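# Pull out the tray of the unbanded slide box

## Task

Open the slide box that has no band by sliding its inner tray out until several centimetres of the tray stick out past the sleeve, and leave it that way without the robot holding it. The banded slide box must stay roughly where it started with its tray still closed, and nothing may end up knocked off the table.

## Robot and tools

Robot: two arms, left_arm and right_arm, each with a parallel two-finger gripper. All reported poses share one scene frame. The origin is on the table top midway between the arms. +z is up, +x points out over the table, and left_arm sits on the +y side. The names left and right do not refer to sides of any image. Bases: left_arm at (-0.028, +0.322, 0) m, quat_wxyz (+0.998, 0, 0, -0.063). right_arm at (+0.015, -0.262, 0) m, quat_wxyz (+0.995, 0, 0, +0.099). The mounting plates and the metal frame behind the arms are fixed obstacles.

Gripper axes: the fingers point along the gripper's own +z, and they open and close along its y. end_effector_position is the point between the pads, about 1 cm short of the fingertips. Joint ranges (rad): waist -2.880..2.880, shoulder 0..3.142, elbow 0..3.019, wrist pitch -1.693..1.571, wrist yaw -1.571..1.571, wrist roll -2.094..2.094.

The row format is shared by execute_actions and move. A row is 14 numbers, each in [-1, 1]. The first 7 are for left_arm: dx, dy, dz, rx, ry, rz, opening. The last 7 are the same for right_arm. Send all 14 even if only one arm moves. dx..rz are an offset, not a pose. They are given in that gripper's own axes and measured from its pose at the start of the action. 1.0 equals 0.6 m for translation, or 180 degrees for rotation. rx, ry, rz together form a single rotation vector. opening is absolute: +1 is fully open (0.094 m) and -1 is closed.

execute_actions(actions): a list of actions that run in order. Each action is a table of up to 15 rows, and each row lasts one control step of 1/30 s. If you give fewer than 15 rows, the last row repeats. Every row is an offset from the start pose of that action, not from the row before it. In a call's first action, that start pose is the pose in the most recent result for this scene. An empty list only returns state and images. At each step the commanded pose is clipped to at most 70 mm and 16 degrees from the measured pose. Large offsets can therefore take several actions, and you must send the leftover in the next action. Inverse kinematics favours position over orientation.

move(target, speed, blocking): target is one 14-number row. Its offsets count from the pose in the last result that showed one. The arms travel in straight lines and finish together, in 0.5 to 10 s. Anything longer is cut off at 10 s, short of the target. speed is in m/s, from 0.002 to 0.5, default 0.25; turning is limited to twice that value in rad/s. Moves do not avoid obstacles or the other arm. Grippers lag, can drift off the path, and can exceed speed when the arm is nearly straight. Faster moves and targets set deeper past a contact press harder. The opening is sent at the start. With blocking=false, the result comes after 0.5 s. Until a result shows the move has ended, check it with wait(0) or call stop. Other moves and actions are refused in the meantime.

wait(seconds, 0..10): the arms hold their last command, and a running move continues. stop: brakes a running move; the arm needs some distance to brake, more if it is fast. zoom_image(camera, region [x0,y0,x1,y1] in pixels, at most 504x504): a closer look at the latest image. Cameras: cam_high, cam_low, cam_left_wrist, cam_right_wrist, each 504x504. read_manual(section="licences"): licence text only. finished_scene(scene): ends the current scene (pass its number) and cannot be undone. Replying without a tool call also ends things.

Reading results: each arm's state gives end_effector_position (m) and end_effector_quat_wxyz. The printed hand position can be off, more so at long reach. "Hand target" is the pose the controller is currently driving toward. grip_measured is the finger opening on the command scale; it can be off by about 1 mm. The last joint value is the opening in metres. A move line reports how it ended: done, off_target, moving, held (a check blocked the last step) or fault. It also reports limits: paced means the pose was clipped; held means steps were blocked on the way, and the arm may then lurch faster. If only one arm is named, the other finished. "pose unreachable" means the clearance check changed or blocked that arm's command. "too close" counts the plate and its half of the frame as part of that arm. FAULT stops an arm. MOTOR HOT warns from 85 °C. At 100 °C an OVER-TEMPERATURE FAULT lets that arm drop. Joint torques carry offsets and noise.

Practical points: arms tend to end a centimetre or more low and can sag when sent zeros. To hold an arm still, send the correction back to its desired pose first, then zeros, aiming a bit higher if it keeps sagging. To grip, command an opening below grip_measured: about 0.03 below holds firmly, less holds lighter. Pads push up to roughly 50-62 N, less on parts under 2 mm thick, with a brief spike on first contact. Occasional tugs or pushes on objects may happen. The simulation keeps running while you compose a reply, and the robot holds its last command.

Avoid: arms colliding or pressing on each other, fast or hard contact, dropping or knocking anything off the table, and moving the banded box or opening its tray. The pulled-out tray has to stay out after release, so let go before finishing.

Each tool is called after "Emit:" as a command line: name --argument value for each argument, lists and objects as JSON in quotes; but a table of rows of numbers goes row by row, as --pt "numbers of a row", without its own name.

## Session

Emit:
execute_actions --actions '[]'

Scene clock: 0.00 s.
left_arm: end_effector_position=(+0.9268, +0.4781, +0.1218) grip_measured=+1.000 end_effector_quat_wxyz=(+0.694, -0.583, +0.284, -0.314) | right_arm: end_effector_position=(+0.4552, -0.6873, +0.3040) grip_measured=+1.000 end_effector_quat_wxyz=(+0.664, +0.241, +0.679, +0.200)
Joint positions: left_arm=[ 0.185  2.735  2.366  0.566 -0.625 -1.426  0.094] | right_arm=[-1.196  1.577  1.047  0.464 -0.948  0.58   0.094]
Joint velocities: left_arm=[-0.005 -0.005 -0.007 -0.002 -0.022 -0.007  0.   ] | right_arm=[-0.015 -0.015  0.002 -0.027 -0.022  0.037  0.   ]
Joint torques (N m, as the arm reports them, + toward a larger angle): no reading
Motor temperatures (°C, as the motors report them): left_arm=[23 24 24 21 24 23] | right_arm=[24 24 22 20 20 24]
Hand target (left_arm): +0.929, +0.478, +0.120; +0.695, -0.582, +0.281, -0.316
Hand target (right_arm): +0.458, -0.691, +0.315; +0.671, +0.233, +0.677, +0.194
camera_calibration (this result's frames):
cam_left_wrist: T_world_to_cam=[[-0.0949496, -0.11277, 0.989074, 0.0227884], [0.0635298, -0.992224, -0.10703, 0.43027], [0.993453, 0.0526732, 0.101376, -0.832141], [0, 0, 0, 1]] pos_world=[0.801521, 0.473326, 0.107871]
cam_right_wrist: T_world_to_cam=[[-0.0601195, -0.797365, -0.600495, -0.333327], [-0.579588, 0.517671, -0.629361, 0.812529], [0.812689, 0.310203, -0.493265, 0.114907], [0, 0, 0, 1]] pos_world=[0.357509, -0.72205, 0.367892]

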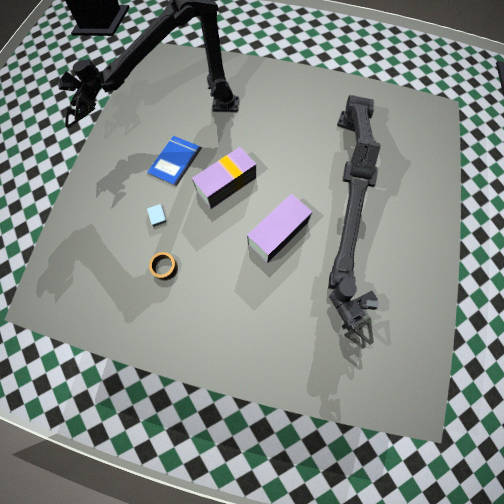

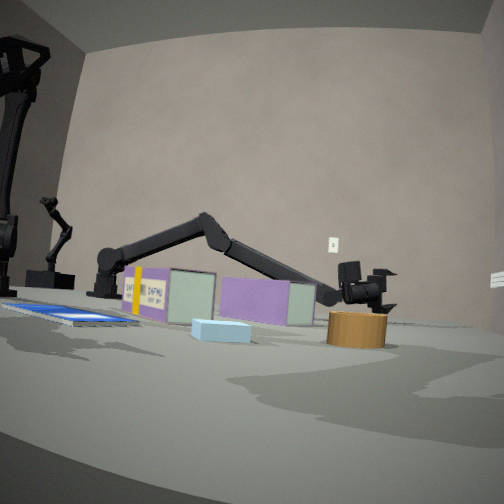

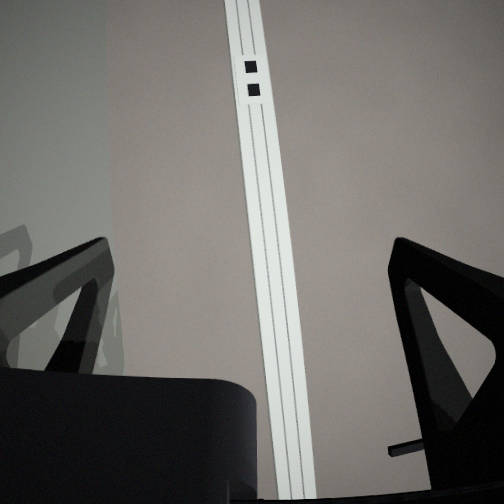

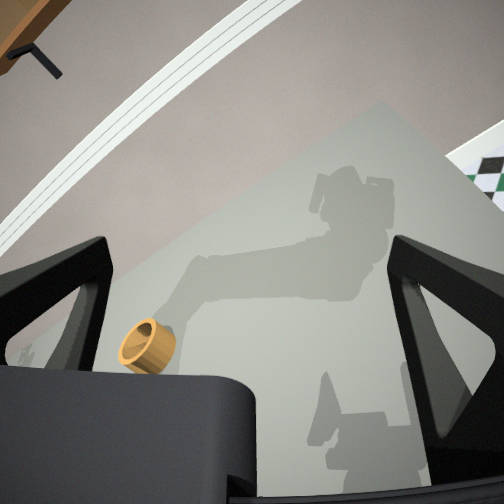

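Emit:
zoom_image --camera "cam_high" --region '[180, 135, 330, 275]'

Emit:
zoom_image --camera "cam_low" --region '[110, 250, 330, 340]'

Region (180, 135, 330, 275) of cam_high's 504x504 image, scaled by 3.360, with more detail than that image has; it fills the top 470 rows of this view, and the rest is white.

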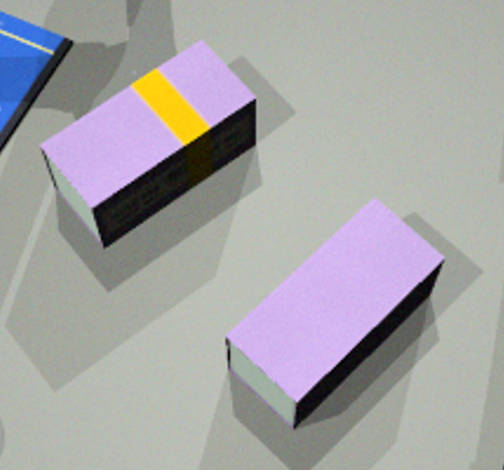

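Region (110, 250, 330, 340) of cam_low's 504x504 image, scaled by 2.291, with more detail than that image has; it fills the top 206 rows of this view, and the rest is white.

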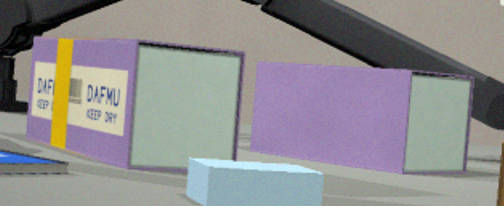

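Emit:
move --target '[-0.341,-0.167,-0.801,0.2474,0.3665,0.4137,-1,0.94,0.912,0.154,-0.1167,0.527,-0.422,0.3]' --speed 0.3

Scene clock: 5.07 s.
left_arm: end_effector_position=(+0.4233, +0.3143, +0.1553) grip_measured=-0.989 end_effector_quat_wxyz=(+0.643, +0.212, +0.713, -0.182) | right_arm: end_effector_position=(+0.5587, +0.0772, +0.1555) grip_measured=+0.303 end_effector_quat_wxyz=(-0.018, -0.492, +0.870, -0.013)
Joint positions: left_arm=[0.395 1.467 0.432 0.876 0.827 0.13  0.001] | right_arm=[ 0.367  2.09   2.026 -1.545  0.025 -0.464  0.061]
Joint velocities: left_arm=[-0.015 -0.005  0.007 -0.007 -0.11   0.037 -0.   ] | right_arm=[-0.005 -0.005 -0.022  0.002  0.007 -0.051 -0.001]
Joint torques (N m, as the arm reports them, + toward a larger angle): left_arm=[ 1.43 -7.75  6.37  1.07 -0.1   0.25] | right_arm=[ -0.5  -20.89  12.28  -0.47   0.08  -0.2 ]
Motor temperatures (°C, as the motors report them): left_arm=[23 26 25 21 24 23] | right_arm=[24 24 23 20 20 24]
Hand target (left_arm): +0.421, +0.320, +0.149; +0.637, +0.208, +0.721, -0.178
Hand target (right_arm): +0.569, +0.079, +0.166; -0.007, -0.496, +0.868, -0.014
Off the commanded pose (left_arm): 0.008 m, 2 deg.
Off the commanded pose (right_arm): 0.026 m, 3 deg.
move: off_target (right_arm)
camera_calibration (this result's frames):
cam_left_wrist: T_world_to_cam=[[-0.524533, -0.851315, -0.0112949, 0.492738], [-0.572291, 0.362374, -0.735642, 0.244374], [0.630356, -0.379404, -0.677277, 0.0836631], [0, 0, 0, 1]] pos_world=[0.345572, 0.362663, 0.242]
cam_right_wrist: T_world_to_cam=[[0.851292, -0.524682, 0.00315102, -0.430775], [-0.41514, -0.669864, 0.615582, 0.189566], [-0.320874, -0.525349, -0.788066, 0.464062], [0, 0, 0, 1]] pos_world=[0.594317, 0.144758, 0.250376]

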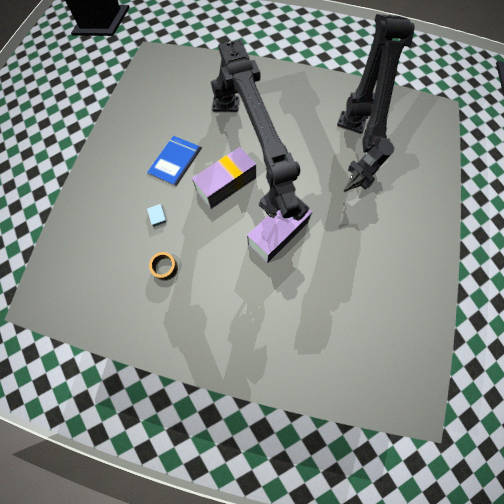

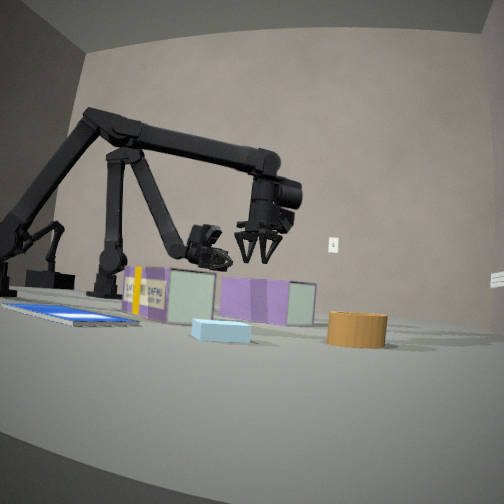

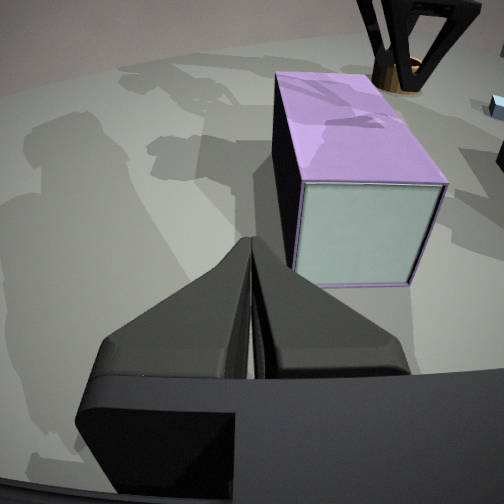

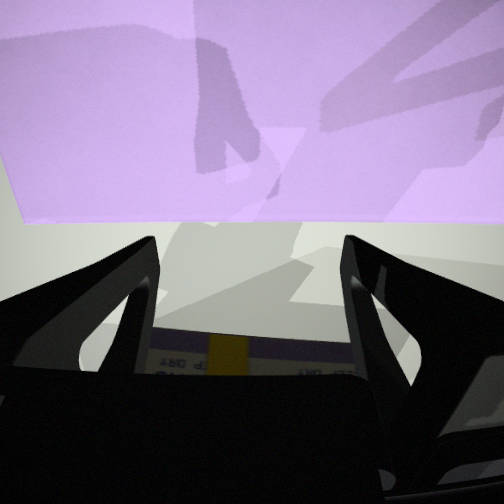

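Emit:
move --target '[0.16,-0.194,0.123,0,0.01,0,-1,-0.053,-0.033,0.05,0.006,-0.01,0,0.3]' --speed 0.15

Scene clock: 6.80 s.
left_arm: end_effector_position=(+0.4121, +0.1839, +0.0476) grip_measured=-0.989 end_effector_quat_wxyz=(+0.624, +0.217, +0.730, -0.175) | right_arm: end_effector_position=(+0.5740, +0.0869, +0.1228) grip_measured=+0.303 end_effector_quat_wxyz=(-0.019, -0.492, +0.870, -0.013)
Joint positions: left_arm=[-0.031  1.886  0.377  1.334  0.401  0.085  0.001] | right_arm=[ 0.367  2.159  2.056 -1.507  0.025 -0.464  0.061]
Joint velocities: left_arm=[-0.005 -0.005 -0.012  0.007  0.022  0.037  0.   ] | right_arm=[-0.005  0.005 -0.007 -0.002 -0.066 -0.051  0.   ]
Joint torques (N m, as the arm reports them, + toward a larger angle): left_arm=[-0.34 -8.64  3.12  3.21 -0.24 -0.01] | right_arm=[ -0.47 -20.58  12.32   0.64   0.07  -0.11]
Motor temperatures (°C, as the motors report them): left_arm=[23 26 25 21 24 23] | right_arm=[24 24 24 20 20 24]
Hand target (left_arm): +0.414, +0.181, +0.051; +0.631, +0.214, +0.724, -0.179
Hand target (right_arm): +0.591, +0.093, +0.125; +0.000, -0.492, +0.870, -0.014
Off the commanded pose (left_arm): 0.004 m, 1 deg.
Off the commanded pose (right_arm): 0.019 m, 2 deg.
move: off_target (right_arm)
camera_calibration (this result's frames):
cam_left_wrist: T_world_to_cam=[[-0.523962, -0.851592, -0.0159729, 0.374643], [-0.603816, 0.384608, -0.698199, 0.213091], [0.600724, -0.356185, -0.715725, -0.0218834], [0, 0, 0, 1]] pos_world=[0.338112, 0.229292, 0.139102]
cam_right_wrist: T_world_to_cam=[[0.851296, -0.52468, 0.00248309, -0.43853], [-0.414346, -0.66936, 0.616664, 0.221921], [-0.321889, -0.525993, -0.787222, 0.448855], [0, 0, 0, 1]] pos_world=[0.609752, 0.154551, 0.217587]

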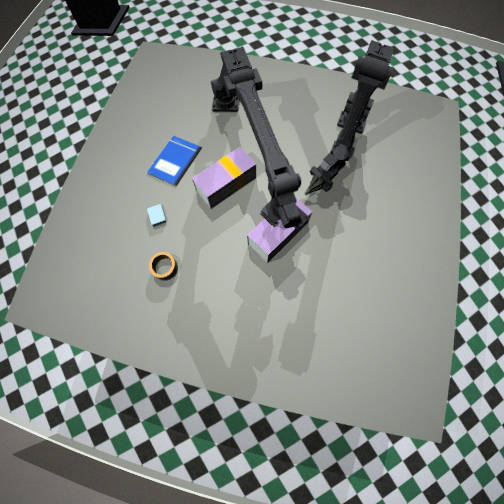

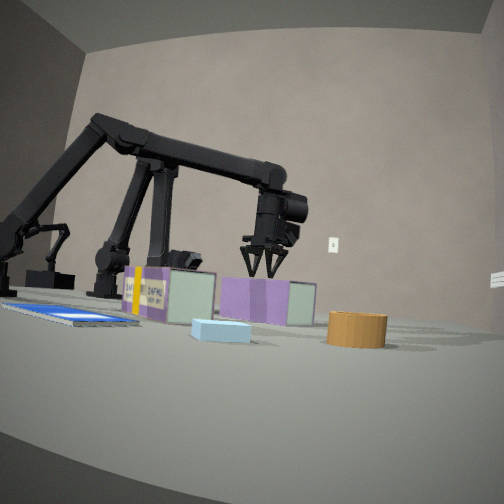

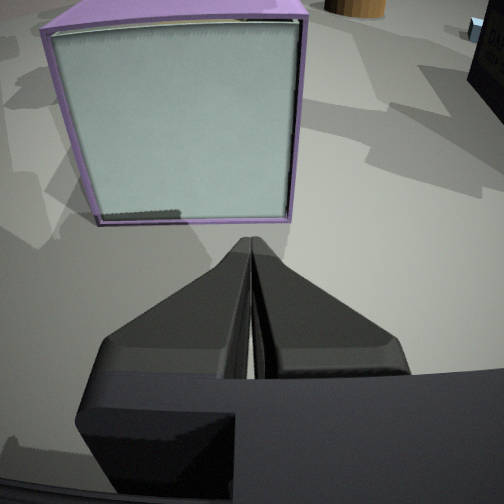

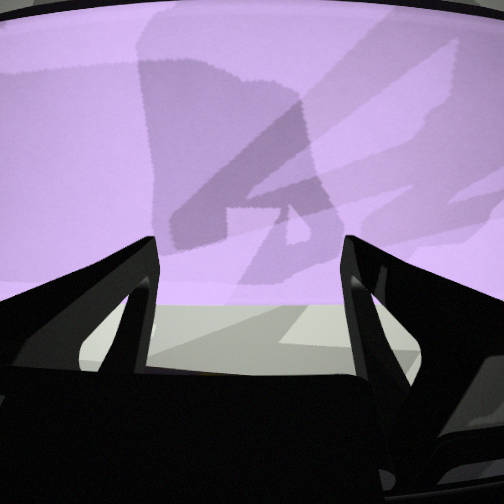

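Emit:
move --target '[-0.015,0.055,0.07,0,0,0,-1,-0.02,0,0.04,0,0,0,0.3]' --speed 0.05

Scene clock: 8.37 s.
left_arm: end_effector_position=(+0.4575, +0.1836, +0.0570) grip_measured=-0.989 end_effector_quat_wxyz=(+0.629, +0.220, +0.724, -0.180) | right_arm: end_effector_position=(+0.5777, +0.0893, +0.1183) grip_measured=+0.303 end_effector_quat_wxyz=(-0.014, -0.492, +0.870, -0.013)
Joint positions: left_arm=[-0.006  1.886  0.496  1.23   0.436  0.085  0.001] | right_arm=[ 0.367  2.166  2.056 -1.489  0.025 -0.464  0.061]
Joint velocities: left_arm=[-0.005 -0.005  0.002  0.007  0.022  0.037  0.001] | right_arm=[ 0.005 -0.005 -0.007 -0.012  0.007 -0.051 -0.001]
Joint torques (N m, as the arm reports them, + toward a larger angle): left_arm=[ 1.43 -9.38  5.53  1.35 -0.03  0.18] | right_arm=[  0.56 -20.     8.91   0.76  -0.03   0.  ]
Motor temperatures (°C, as the motors report them): left_arm=[23 26 25 21 24 23] | right_arm=[24 25 24 20 20 24]
Hand target (left_arm): +0.466, +0.189, +0.050; +0.624, +0.218, +0.730, -0.175
Hand target (right_arm): +0.579, +0.096, +0.099; -0.019, -0.492, +0.870, -0.013
Off the commanded pose (left_arm): 0.012 m, 1 deg.
Off the commanded pose (right_arm): 0.021 m, 1 deg.
move: off_target (left_arm, right_arm)
camera_calibration (this result's frames):
cam_left_wrist: T_world_to_cam=[[-0.532333, -0.846378, -0.016288, 0.401274], [-0.590032, 0.384763, -0.709803, 0.241496], [0.607029, -0.368241, -0.704212, -0.0438666], [0, 0, 0, 1]] pos_world=[0.38273, 0.230557, 0.147059]
cam_right_wrist: T_world_to_cam=[[0.85125, -0.524709, 0.00732536, -0.44096], [-0.420069, -0.672992, 0.608789, 0.232355], [-0.314507, -0.521309, -0.793298, 0.443716], [0, 0, 0, 1]] pos_world=[0.612525, 0.15631, 0.213774]

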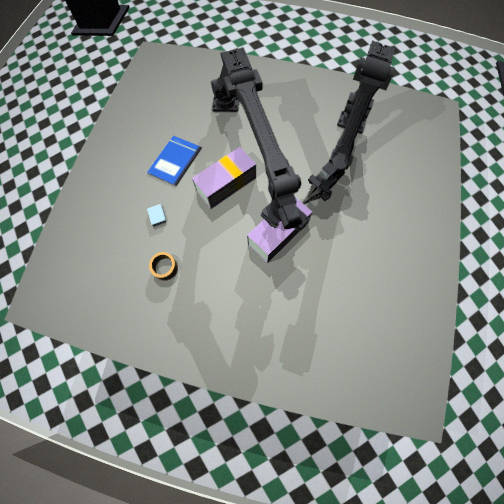

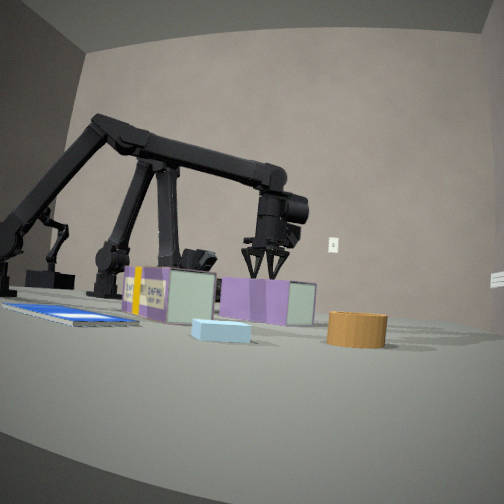

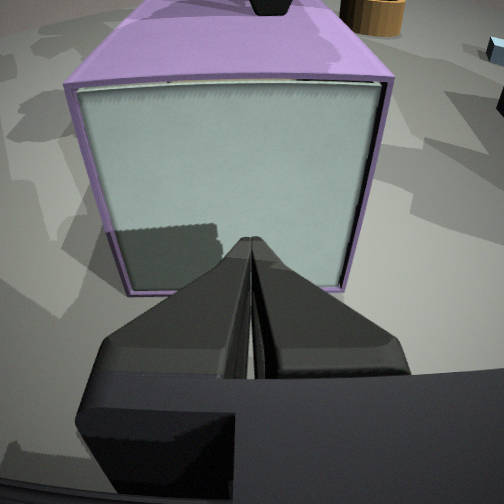

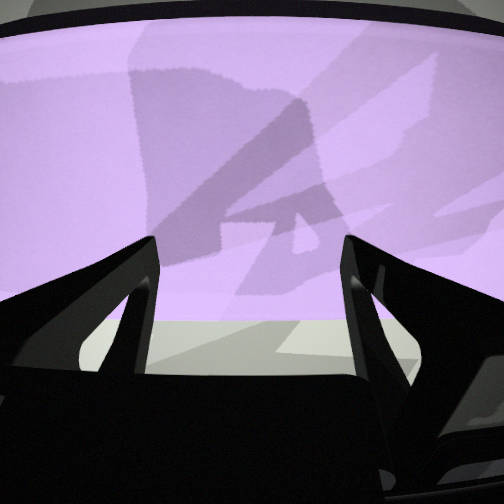

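Emit:
execute_actions --actions '[[[0.012,0.025,0.01,0,0,0,-1,-0.05,0,0,0,0,0,0.3]],[[0,0.005,0.02,0,0,0,-1,0,0,0.02,-0.0025,0.005,0,0.3],[0,0.005,0.02,0,0,0,-1,0,0,0.03,-0.004,0.008,0,0.3],[0,0.005,0.02,0,0,0,-1,0,0,0.04,-0.005,0.01,0,0.3],[0,0.005,0.02,0,0,0,-1,0,0,0.05,-0.006,0.013,0,0.3]],[[0,0,0,0,0,0,-1,0,0,0.07,-0.009,0.018,0,0.3]]]'

Scene clock: 10.03 s.
left_arm: end_effector_position=(+0.4645, +0.1899, +0.0526) grip_measured=-0.989 end_effector_quat_wxyz=(+0.628, +0.219, +0.724, -0.182) | right_arm: end_effector_position=(+0.5875, +0.1069, +0.1177) grip_measured=+0.302 end_effector_quat_wxyz=(-0.016, -0.497, +0.868, -0.014)
Joint positions: left_arm=[0.016 1.907 0.515 1.23  0.461 0.085 0.001] | right_arm=[ 0.382  2.232  2.169 -1.541  0.026 -0.459  0.061]
Joint velocities: left_arm=[-0.005 -0.005  0.002 -0.012  0.022  0.007  0.   ] | right_arm=[-0.005 -0.024 -0.017  0.007  0.051 -0.022 -0.   ]
Joint torques (N m, as the arm reports them, + toward a larger angle): left_arm=[  0.46 -10.81   3.72   2.17  -0.1    0.12] | right_arm=[ -0.14 -18.45   8.33   0.06  -0.06  -0.06]
Motor temperatures (°C, as the motors report them): left_arm=[23 26 25 21 24 23] | right_arm=[24 25 24 20 20 24]
Hand target (left_arm): +0.464, +0.190, +0.053; +0.628, +0.219, +0.724, -0.182
Hand target (right_arm): +0.586, +0.105, +0.078; -0.047, -0.496, +0.867, -0.016
Off the commanded pose (left_arm): 0.000 m, 0 deg.
Off the commanded pose (right_arm): 0.041 m, 4 deg.
camera_calibration (this result's frames):
cam_left_wrist: T_world_to_cam=[[-0.534681, -0.844973, -0.0117123, 0.410816], [-0.590935, 0.383767, -0.70959, 0.240677], [0.60408, -0.372483, -0.704517, -0.0467196], [0, 0, 0, 1]] pos_world=[0.390102, 0.237362, 0.142679]
cam_right_wrist: T_world_to_cam=[[0.856463, -0.516167, 0.0065506, -0.443995], [-0.411221, -0.674549, 0.613091, 0.24319], [-0.312038, -0.527783, -0.789985, 0.454432], [0, 0, 0, 1]] pos_world=[0.622071, 0.17471, 0.212806]

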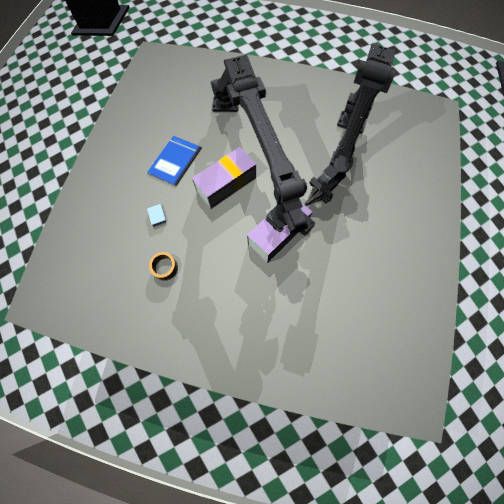

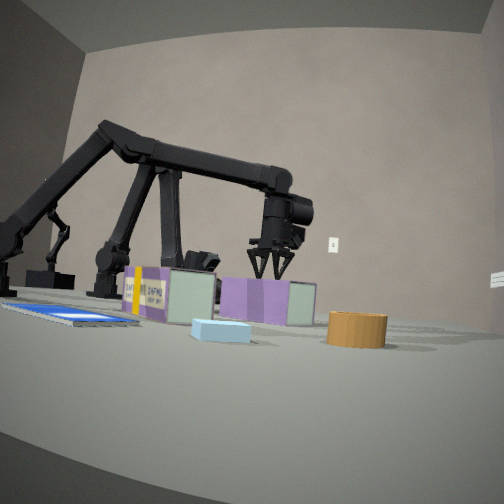

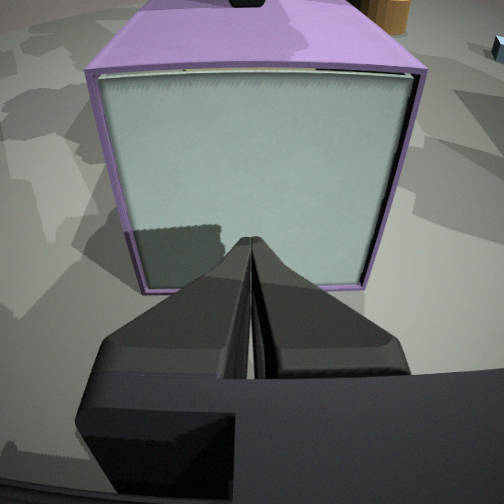

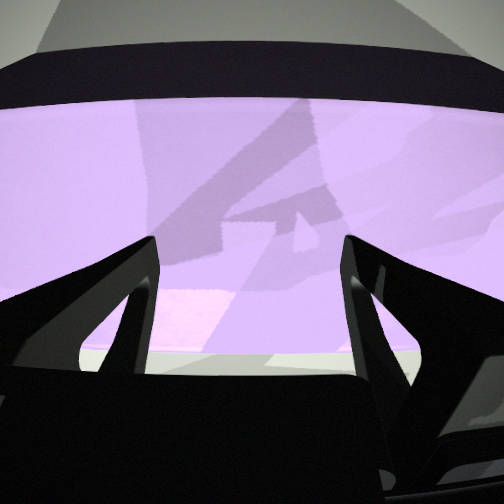

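Emit:
execute_actions --actions '[[[0,0,0.04,0,0,0,-1,0,0,0.1,-0.0127,0.026,0,0.3]],[[0,0,0.04,0,0,0,-1,0,0.02,0.1,-0.0127,0.026,0,0.3]],[[0,0,0.05,0,0,0,-1,0,0.04,0.1,-0.0127,0.026,0,0.3]],[[0,0,0.05,0,0,0,-1,0,0.04,0.1,-0.0127,0.026,0,0.3]]]'

Scene clock: 12.13 s.
left_arm: end_effector_position=(+0.5088, +0.1728, +0.0609) grip_measured=-0.989 end_effector_quat_wxyz=(+0.647, +0.209, +0.716, -0.161) | right_arm: end_effector_position=(+0.5866, +0.1066, +0.1161) grip_measured=+0.302 end_effector_quat_wxyz=(-0.011, -0.483, +0.875, -0.015)
Joint positions: left_arm=[-0.033  1.943  0.631  1.191  0.367  0.085  0.001] | right_arm=[ 0.383  2.22   2.144 -1.518  0.029 -0.428  0.061]
Joint velocities: left_arm=[-0.005 -0.015 -0.002  0.002 -0.022 -0.051 -0.   ] | right_arm=[-0.015 -0.005 -0.022  0.007  0.007  0.037  0.   ]
Joint torques (N m, as the arm reports them, + toward a larger angle): left_arm=[ -1.08 -10.13   8.74   1.09  -0.39   0.08] | right_arm=[  2.35 -18.06   4.96   0.51  -0.15   0.08]
Motor temperatures (°C, as the motors report them): left_arm=[23 26 25 21 24 23] | right_arm=[24 25 24 20 20 24]
Hand target (left_arm): +0.524, +0.162, +0.058; +0.645, +0.212, +0.716, -0.165
Hand target (right_arm): +0.564, +0.116, +0.059; -0.059, -0.489, +0.870, -0.019
Off the commanded pose (left_arm): 0.020 m, 1 deg.
Off the commanded pose (right_arm): 0.065 m, 6 deg.
camera_calibration (this result's frames):
cam_left_wrist: T_world_to_cam=[[-0.495471, -0.867686, -0.0403569, 0.405882], [-0.576591, 0.363286, -0.731824, 0.276916], [0.649655, -0.339328, -0.680297, -0.104346], [0, 0, 0, 1]] pos_world=[0.428559, 0.216171, 0.148048]
cam_right_wrist: T_world_to_cam=[[0.840463, -0.54167, 0.0146634, -0.432176], [-0.438129, -0.663386, 0.606599, 0.258938], [-0.318849, -0.516248, -0.794873, 0.456014], [0, 0, 0, 1]] pos_world=[0.622076, 0.173096, 0.211739]

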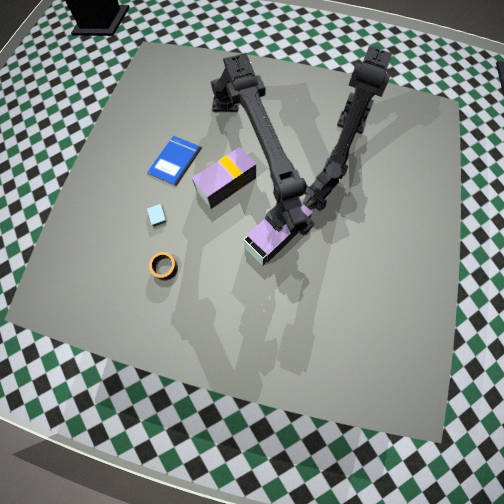

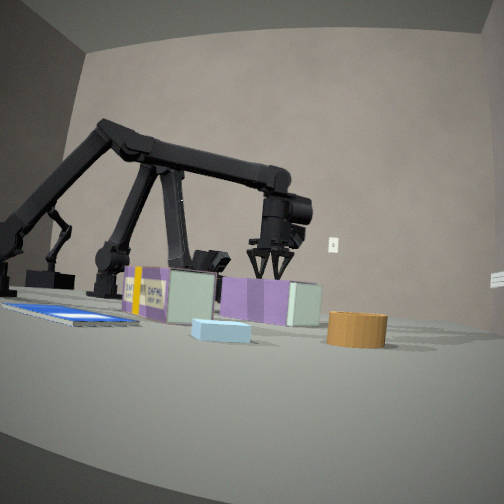

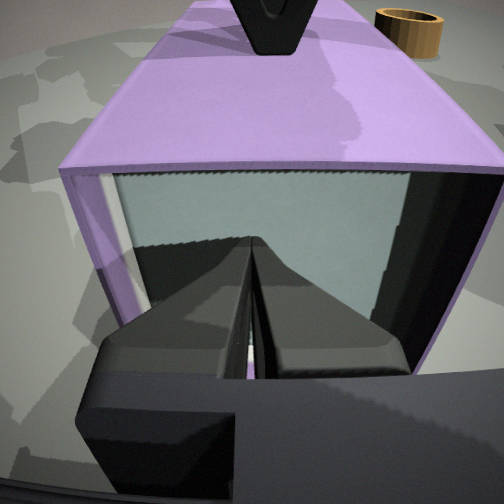

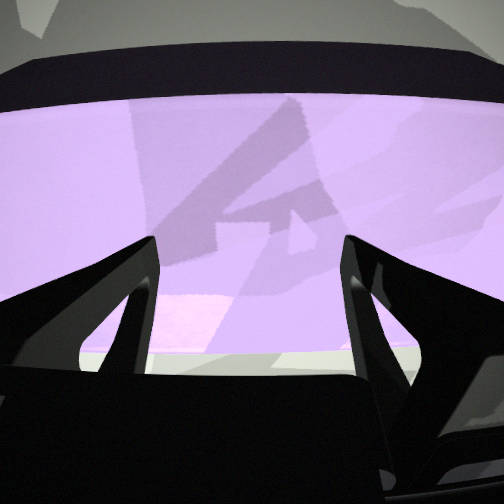

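Emit:
execute_actions --actions '[[[0.025,-0.035,0.03,0.015,0.006,0,-1,0,0.04,0.1,-0.0127,0.026,0,0.3]],[[0.012,-0.025,0.05,0.008,0.004,0,-1,0,0.04,0.1,-0.0127,0.026,0,0.3]],[[0.012,-0.02,0.05,0.008,0.004,0,-1,0,0.04,0.1,-0.0127,0.026,0,0.3]]]'

Scene clock: 13.77 s.
left_arm: end_effector_position=(+0.5238, +0.1563, +0.0522) grip_measured=-0.989 end_effector_quat_wxyz=(+0.647, +0.208, +0.717, -0.156) | right_arm: end_effector_position=(+0.5857, +0.1058, +0.1162) grip_measured=+0.302 end_effector_quat_wxyz=(-0.008, -0.466, +0.884, -0.016)
Joint positions: left_arm=[-0.07   1.986  0.683  1.181  0.321  0.085  0.001] | right_arm=[ 0.383  2.212  2.129 -1.507  0.03  -0.389  0.061]
Joint velocities: left_arm=[-0.015  0.005 -0.002 -0.007 -0.022  0.007  0.   ] | right_arm=[-0.015 -0.015 -0.022 -0.002 -0.037  0.022 -0.001]
Joint torques (N m, as the arm reports them, + toward a larger angle): left_arm=[ -2.38 -10.33   8.19   0.89  -0.1    0.1 ] | right_arm=[  2.28 -17.97   5.05   0.71  -0.24   0.11]
Motor temperatures (°C, as the motors report them): left_arm=[23 26 25 21 24 23] | right_arm=[24 25 24 20 20 24]
Hand target (left_arm): +0.532, +0.138, +0.041; +0.636, +0.219, +0.721, -0.166
Hand target (right_arm): +0.565, +0.116, +0.059; -0.054, -0.471, +0.880, -0.019
Off the commanded pose (left_arm): 0.024 m, 2 deg.
Off the commanded pose (right_arm): 0.065 m, 5 deg.
camera_calibration (this result's frames):
cam_left_wrist: T_world_to_cam=[[-0.488472, -0.871408, -0.0452013, 0.395768], [-0.579624, 0.362761, -0.729686, 0.286749], [0.652251, -0.330231, -0.682287, -0.128377], [0, 0, 0, 1]] pos_world=[0.443261, 0.19846, 0.139536]
cam_right_wrist: T_world_to_cam=[[0.818893, -0.573632, 0.0189875, -0.416371], [-0.467274, -0.647122, 0.602402, 0.273784], [-0.333269, -0.502175, -0.797967, 0.46274], [0, 0, 0, 1]] pos_world=[0.623113, 0.170705, 0.212229]

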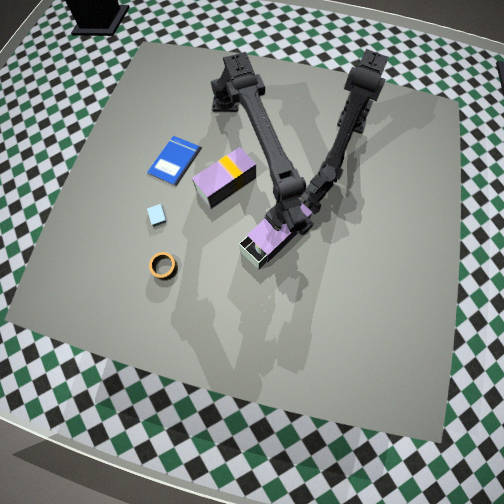

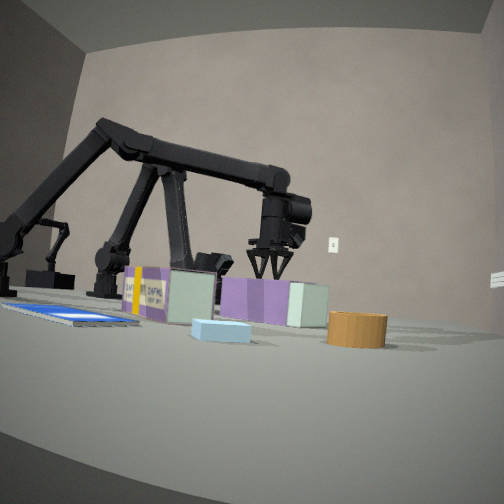

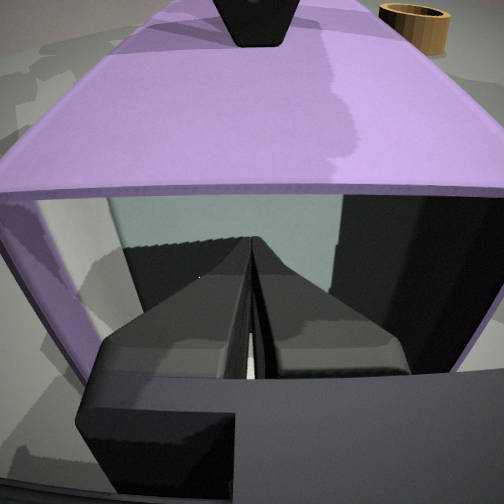

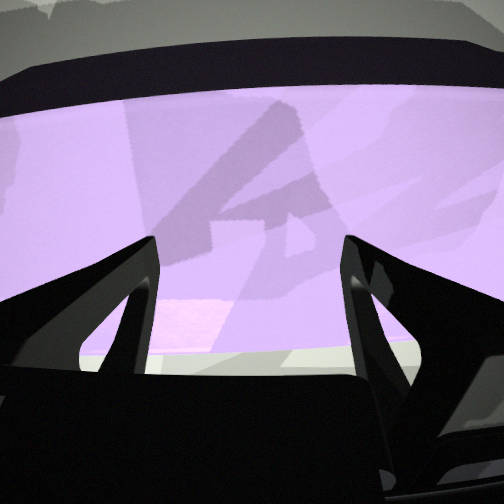

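Emit:
execute_actions --actions '[[[0.008,-0.025,0.05,0.015,0.004,0,-1,0,0.04,0.1,-0.0127,0.026,-0.006,0.3]],[[0.008,-0.022,0.05,0.015,0.004,0,-1,0,0.04,0.1,-0.0127,0.026,-0.006,0.3]],[[0.008,-0.022,0.05,0.015,0.004,0,-1,0,0.04,0.1,-0.0127,0.026,-0.006,0.3]]]'

Emit:
zoom_image --camera "cam_high" --region '[200, 160, 350, 300]'

Scene clock: 15.40 s.
left_arm: end_effector_position=(+0.5484, +0.1417, +0.0529) grip_measured=-0.989 end_effector_quat_wxyz=(+0.642, +0.219, +0.715, -0.168) | right_arm: end_effector_position=(+0.5856, +0.1057, +0.1161) grip_measured=+0.302 end_effector_quat_wxyz=(-0.008, -0.466, +0.884, -0.016)
Joint positions: left_arm=[-0.08   2.01   0.766  1.118  0.344  0.085  0.001] | right_arm=[ 0.383  2.211  2.128 -1.506  0.03  -0.389  0.061]
Joint velocities: left_arm=[-0.005  0.005  0.002 -0.012 -0.007 -0.037 -0.   ] | right_arm=[ 0.005  0.005 -0.012 -0.002 -0.037 -0.037 -0.001]
Joint torques (N m, as the arm reports them, + toward a larger angle): left_arm=[ -2.39 -11.27   9.12   0.97   0.04   0.13] | right_arm=[  2.26 -17.9    5.01   0.77  -0.25   0.04]
Motor temperatures (°C, as the motors report them): left_arm=[23 26 26 21 24 23] | right_arm=[24 25 24 20 20 24]
Hand target (left_arm): +0.557, +0.121, +0.044; +0.635, +0.231, +0.715, -0.179
Hand target (right_arm): +0.564, +0.116, +0.059; -0.053, -0.474, +0.879, -0.018
Off the commanded pose (left_arm): 0.025 m, 2 deg.
Off the commanded pose (right_arm): 0.065 m, 5 deg.
camera_calibration (this result's frames):
cam_left_wrist: T_world_to_cam=[[-0.516519, -0.855285, -0.0411787, 0.408053], [-0.571055, 0.379905, -0.727714, 0.299562], [0.638047, -0.352363, -0.684643, -0.137698], [0, 0, 0, 1]] pos_world=[0.469691, 0.186676, 0.140524]
cam_right_wrist: T_world_to_cam=[[0.818668, -0.573948, 0.0191393, -0.416174], [-0.467721, -0.64707, 0.60211, 0.274023], [-0.333195, -0.50188, -0.798183, 0.462556], [0, 0, 0, 1]] pos_world=[0.622996, 0.170598, 0.212177]

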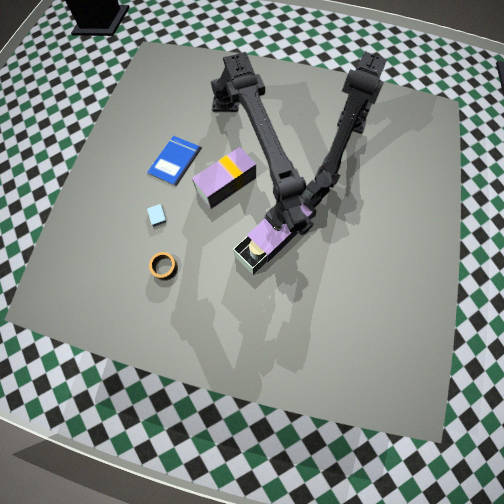

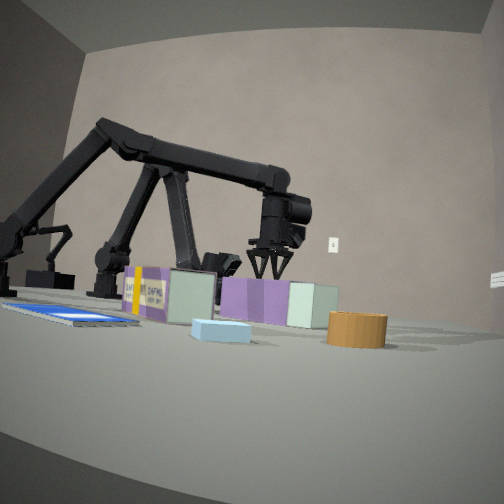

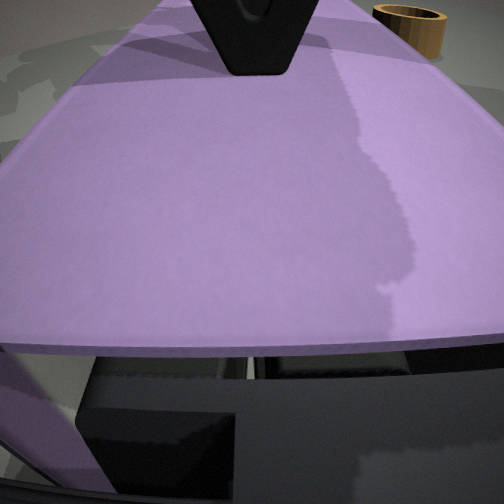

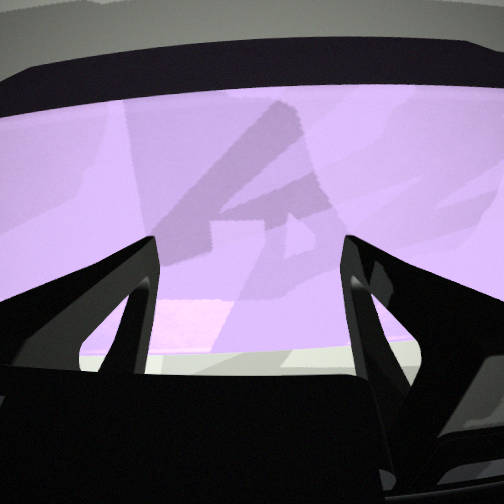

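Region (200, 160, 350, 300) of cam_high's 504x504 image, scaled by 3.360, with more detail than that image has; it fills the top 470 rows of this view, and the rest is white.

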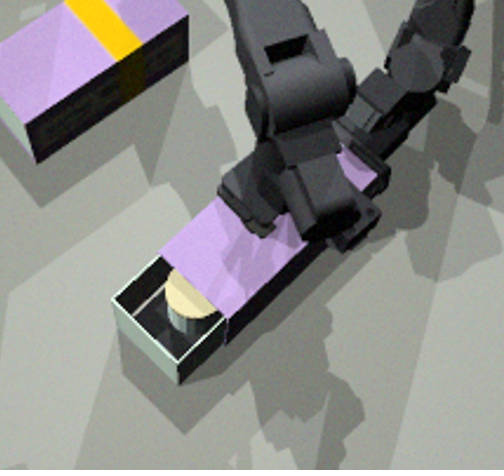

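Emit:
move --target '[0.01,0,-0.19,0,0,0,-1,0,0,-0.07,0,0,0,0.3]' --speed 0.15

Scene clock: 16.60 s.
left_arm: end_effector_position=(+0.4511, +0.1967, +0.0534) grip_measured=-0.989 end_effector_quat_wxyz=(+0.630, +0.215, +0.725, -0.176) | right_arm: end_effector_position=(+0.5784, +0.0997, +0.1372) grip_measured=+0.302 end_effector_quat_wxyz=(-0.026, -0.466, +0.884, -0.018)
Joint positions: left_arm=[0.025 1.895 0.474 1.261 0.456 0.087 0.001] | right_arm=[ 0.381  2.206  2.174 -1.595  0.031 -0.389  0.061]
Joint velocities: left_arm=[-0.005 -0.005 -0.002 -0.002  0.022 -0.007  0.   ] | right_arm=[ 0.015 -0.015  0.012 -0.012 -0.022  0.022  0.   ]
Joint torques (N m, as the arm reports them, + toward a larger angle): left_arm=[  1.17 -10.46   3.05   3.22  -0.01   0.24] | right_arm=[  0.09 -23.75  12.21  -0.48  -0.04  -0.05]
Motor temperatures (°C, as the motors report them): left_arm=[23 26 26 21 24 23] | right_arm=[24 26 25 20 20 24]
Hand target (left_arm): +0.452, +0.202, +0.061; +0.642, +0.219, +0.715, -0.167
Hand target (right_arm): +0.585, +0.106, +0.158; -0.007, -0.466, +0.885, -0.016
Off the commanded pose (left_arm): 0.009 m, 2 deg.
Off the commanded pose (right_arm): 0.023 m, 2 deg.
move: off_target (right_arm)
camera_calibration (this result's frames):
cam_left_wrist: T_world_to_cam=[[-0.522716, -0.852357, -0.015959, 0.40572], [-0.593858, 0.377493, -0.710515, 0.233352], [0.611637, -0.361921, -0.703501, -0.0410775], [0, 0, 0, 1]] pos_world=[0.375779, 0.242863, 0.143377]
cam_right_wrist: T_world_to_cam=[[0.818187, -0.574926, 0.00553583, -0.411886], [-0.449358, -0.633424, 0.629961, 0.238202], [-0.358674, -0.517913, -0.776607, 0.487347], [0, 0, 0, 1]] pos_world=[0.618837, 0.166483, 0.2307]

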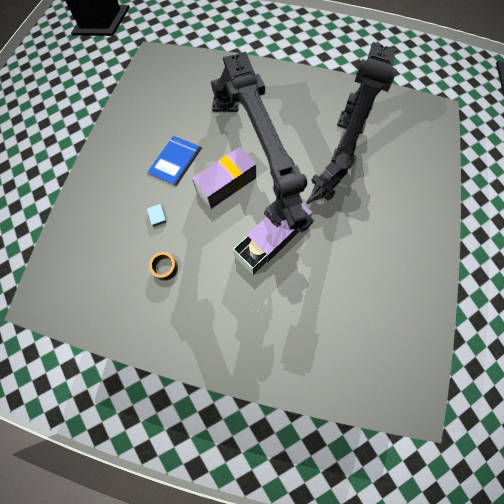

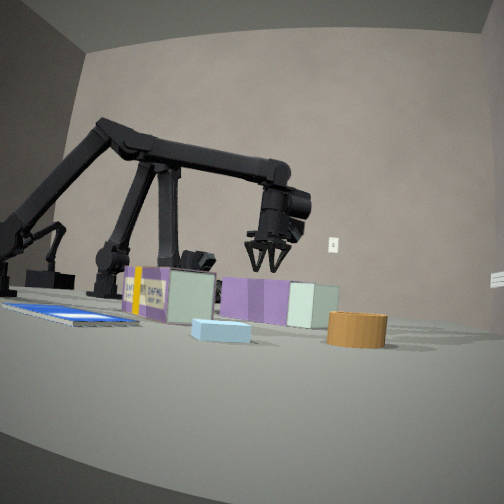

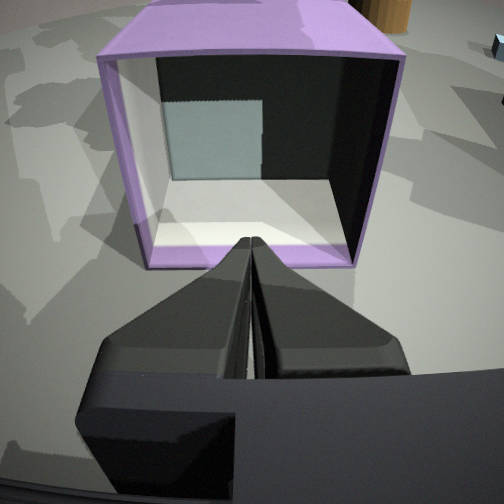

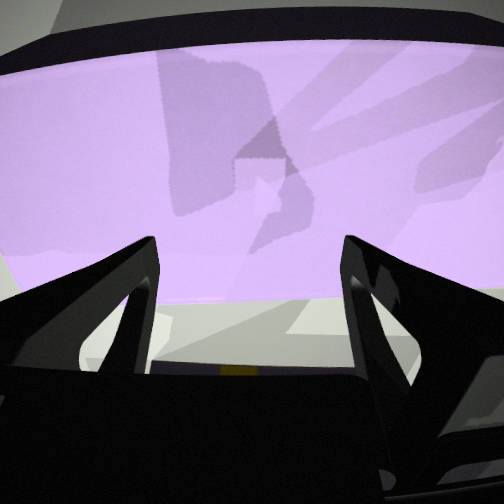

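Emit:
finished_scene --scene 2

The scene is finished: the task was done.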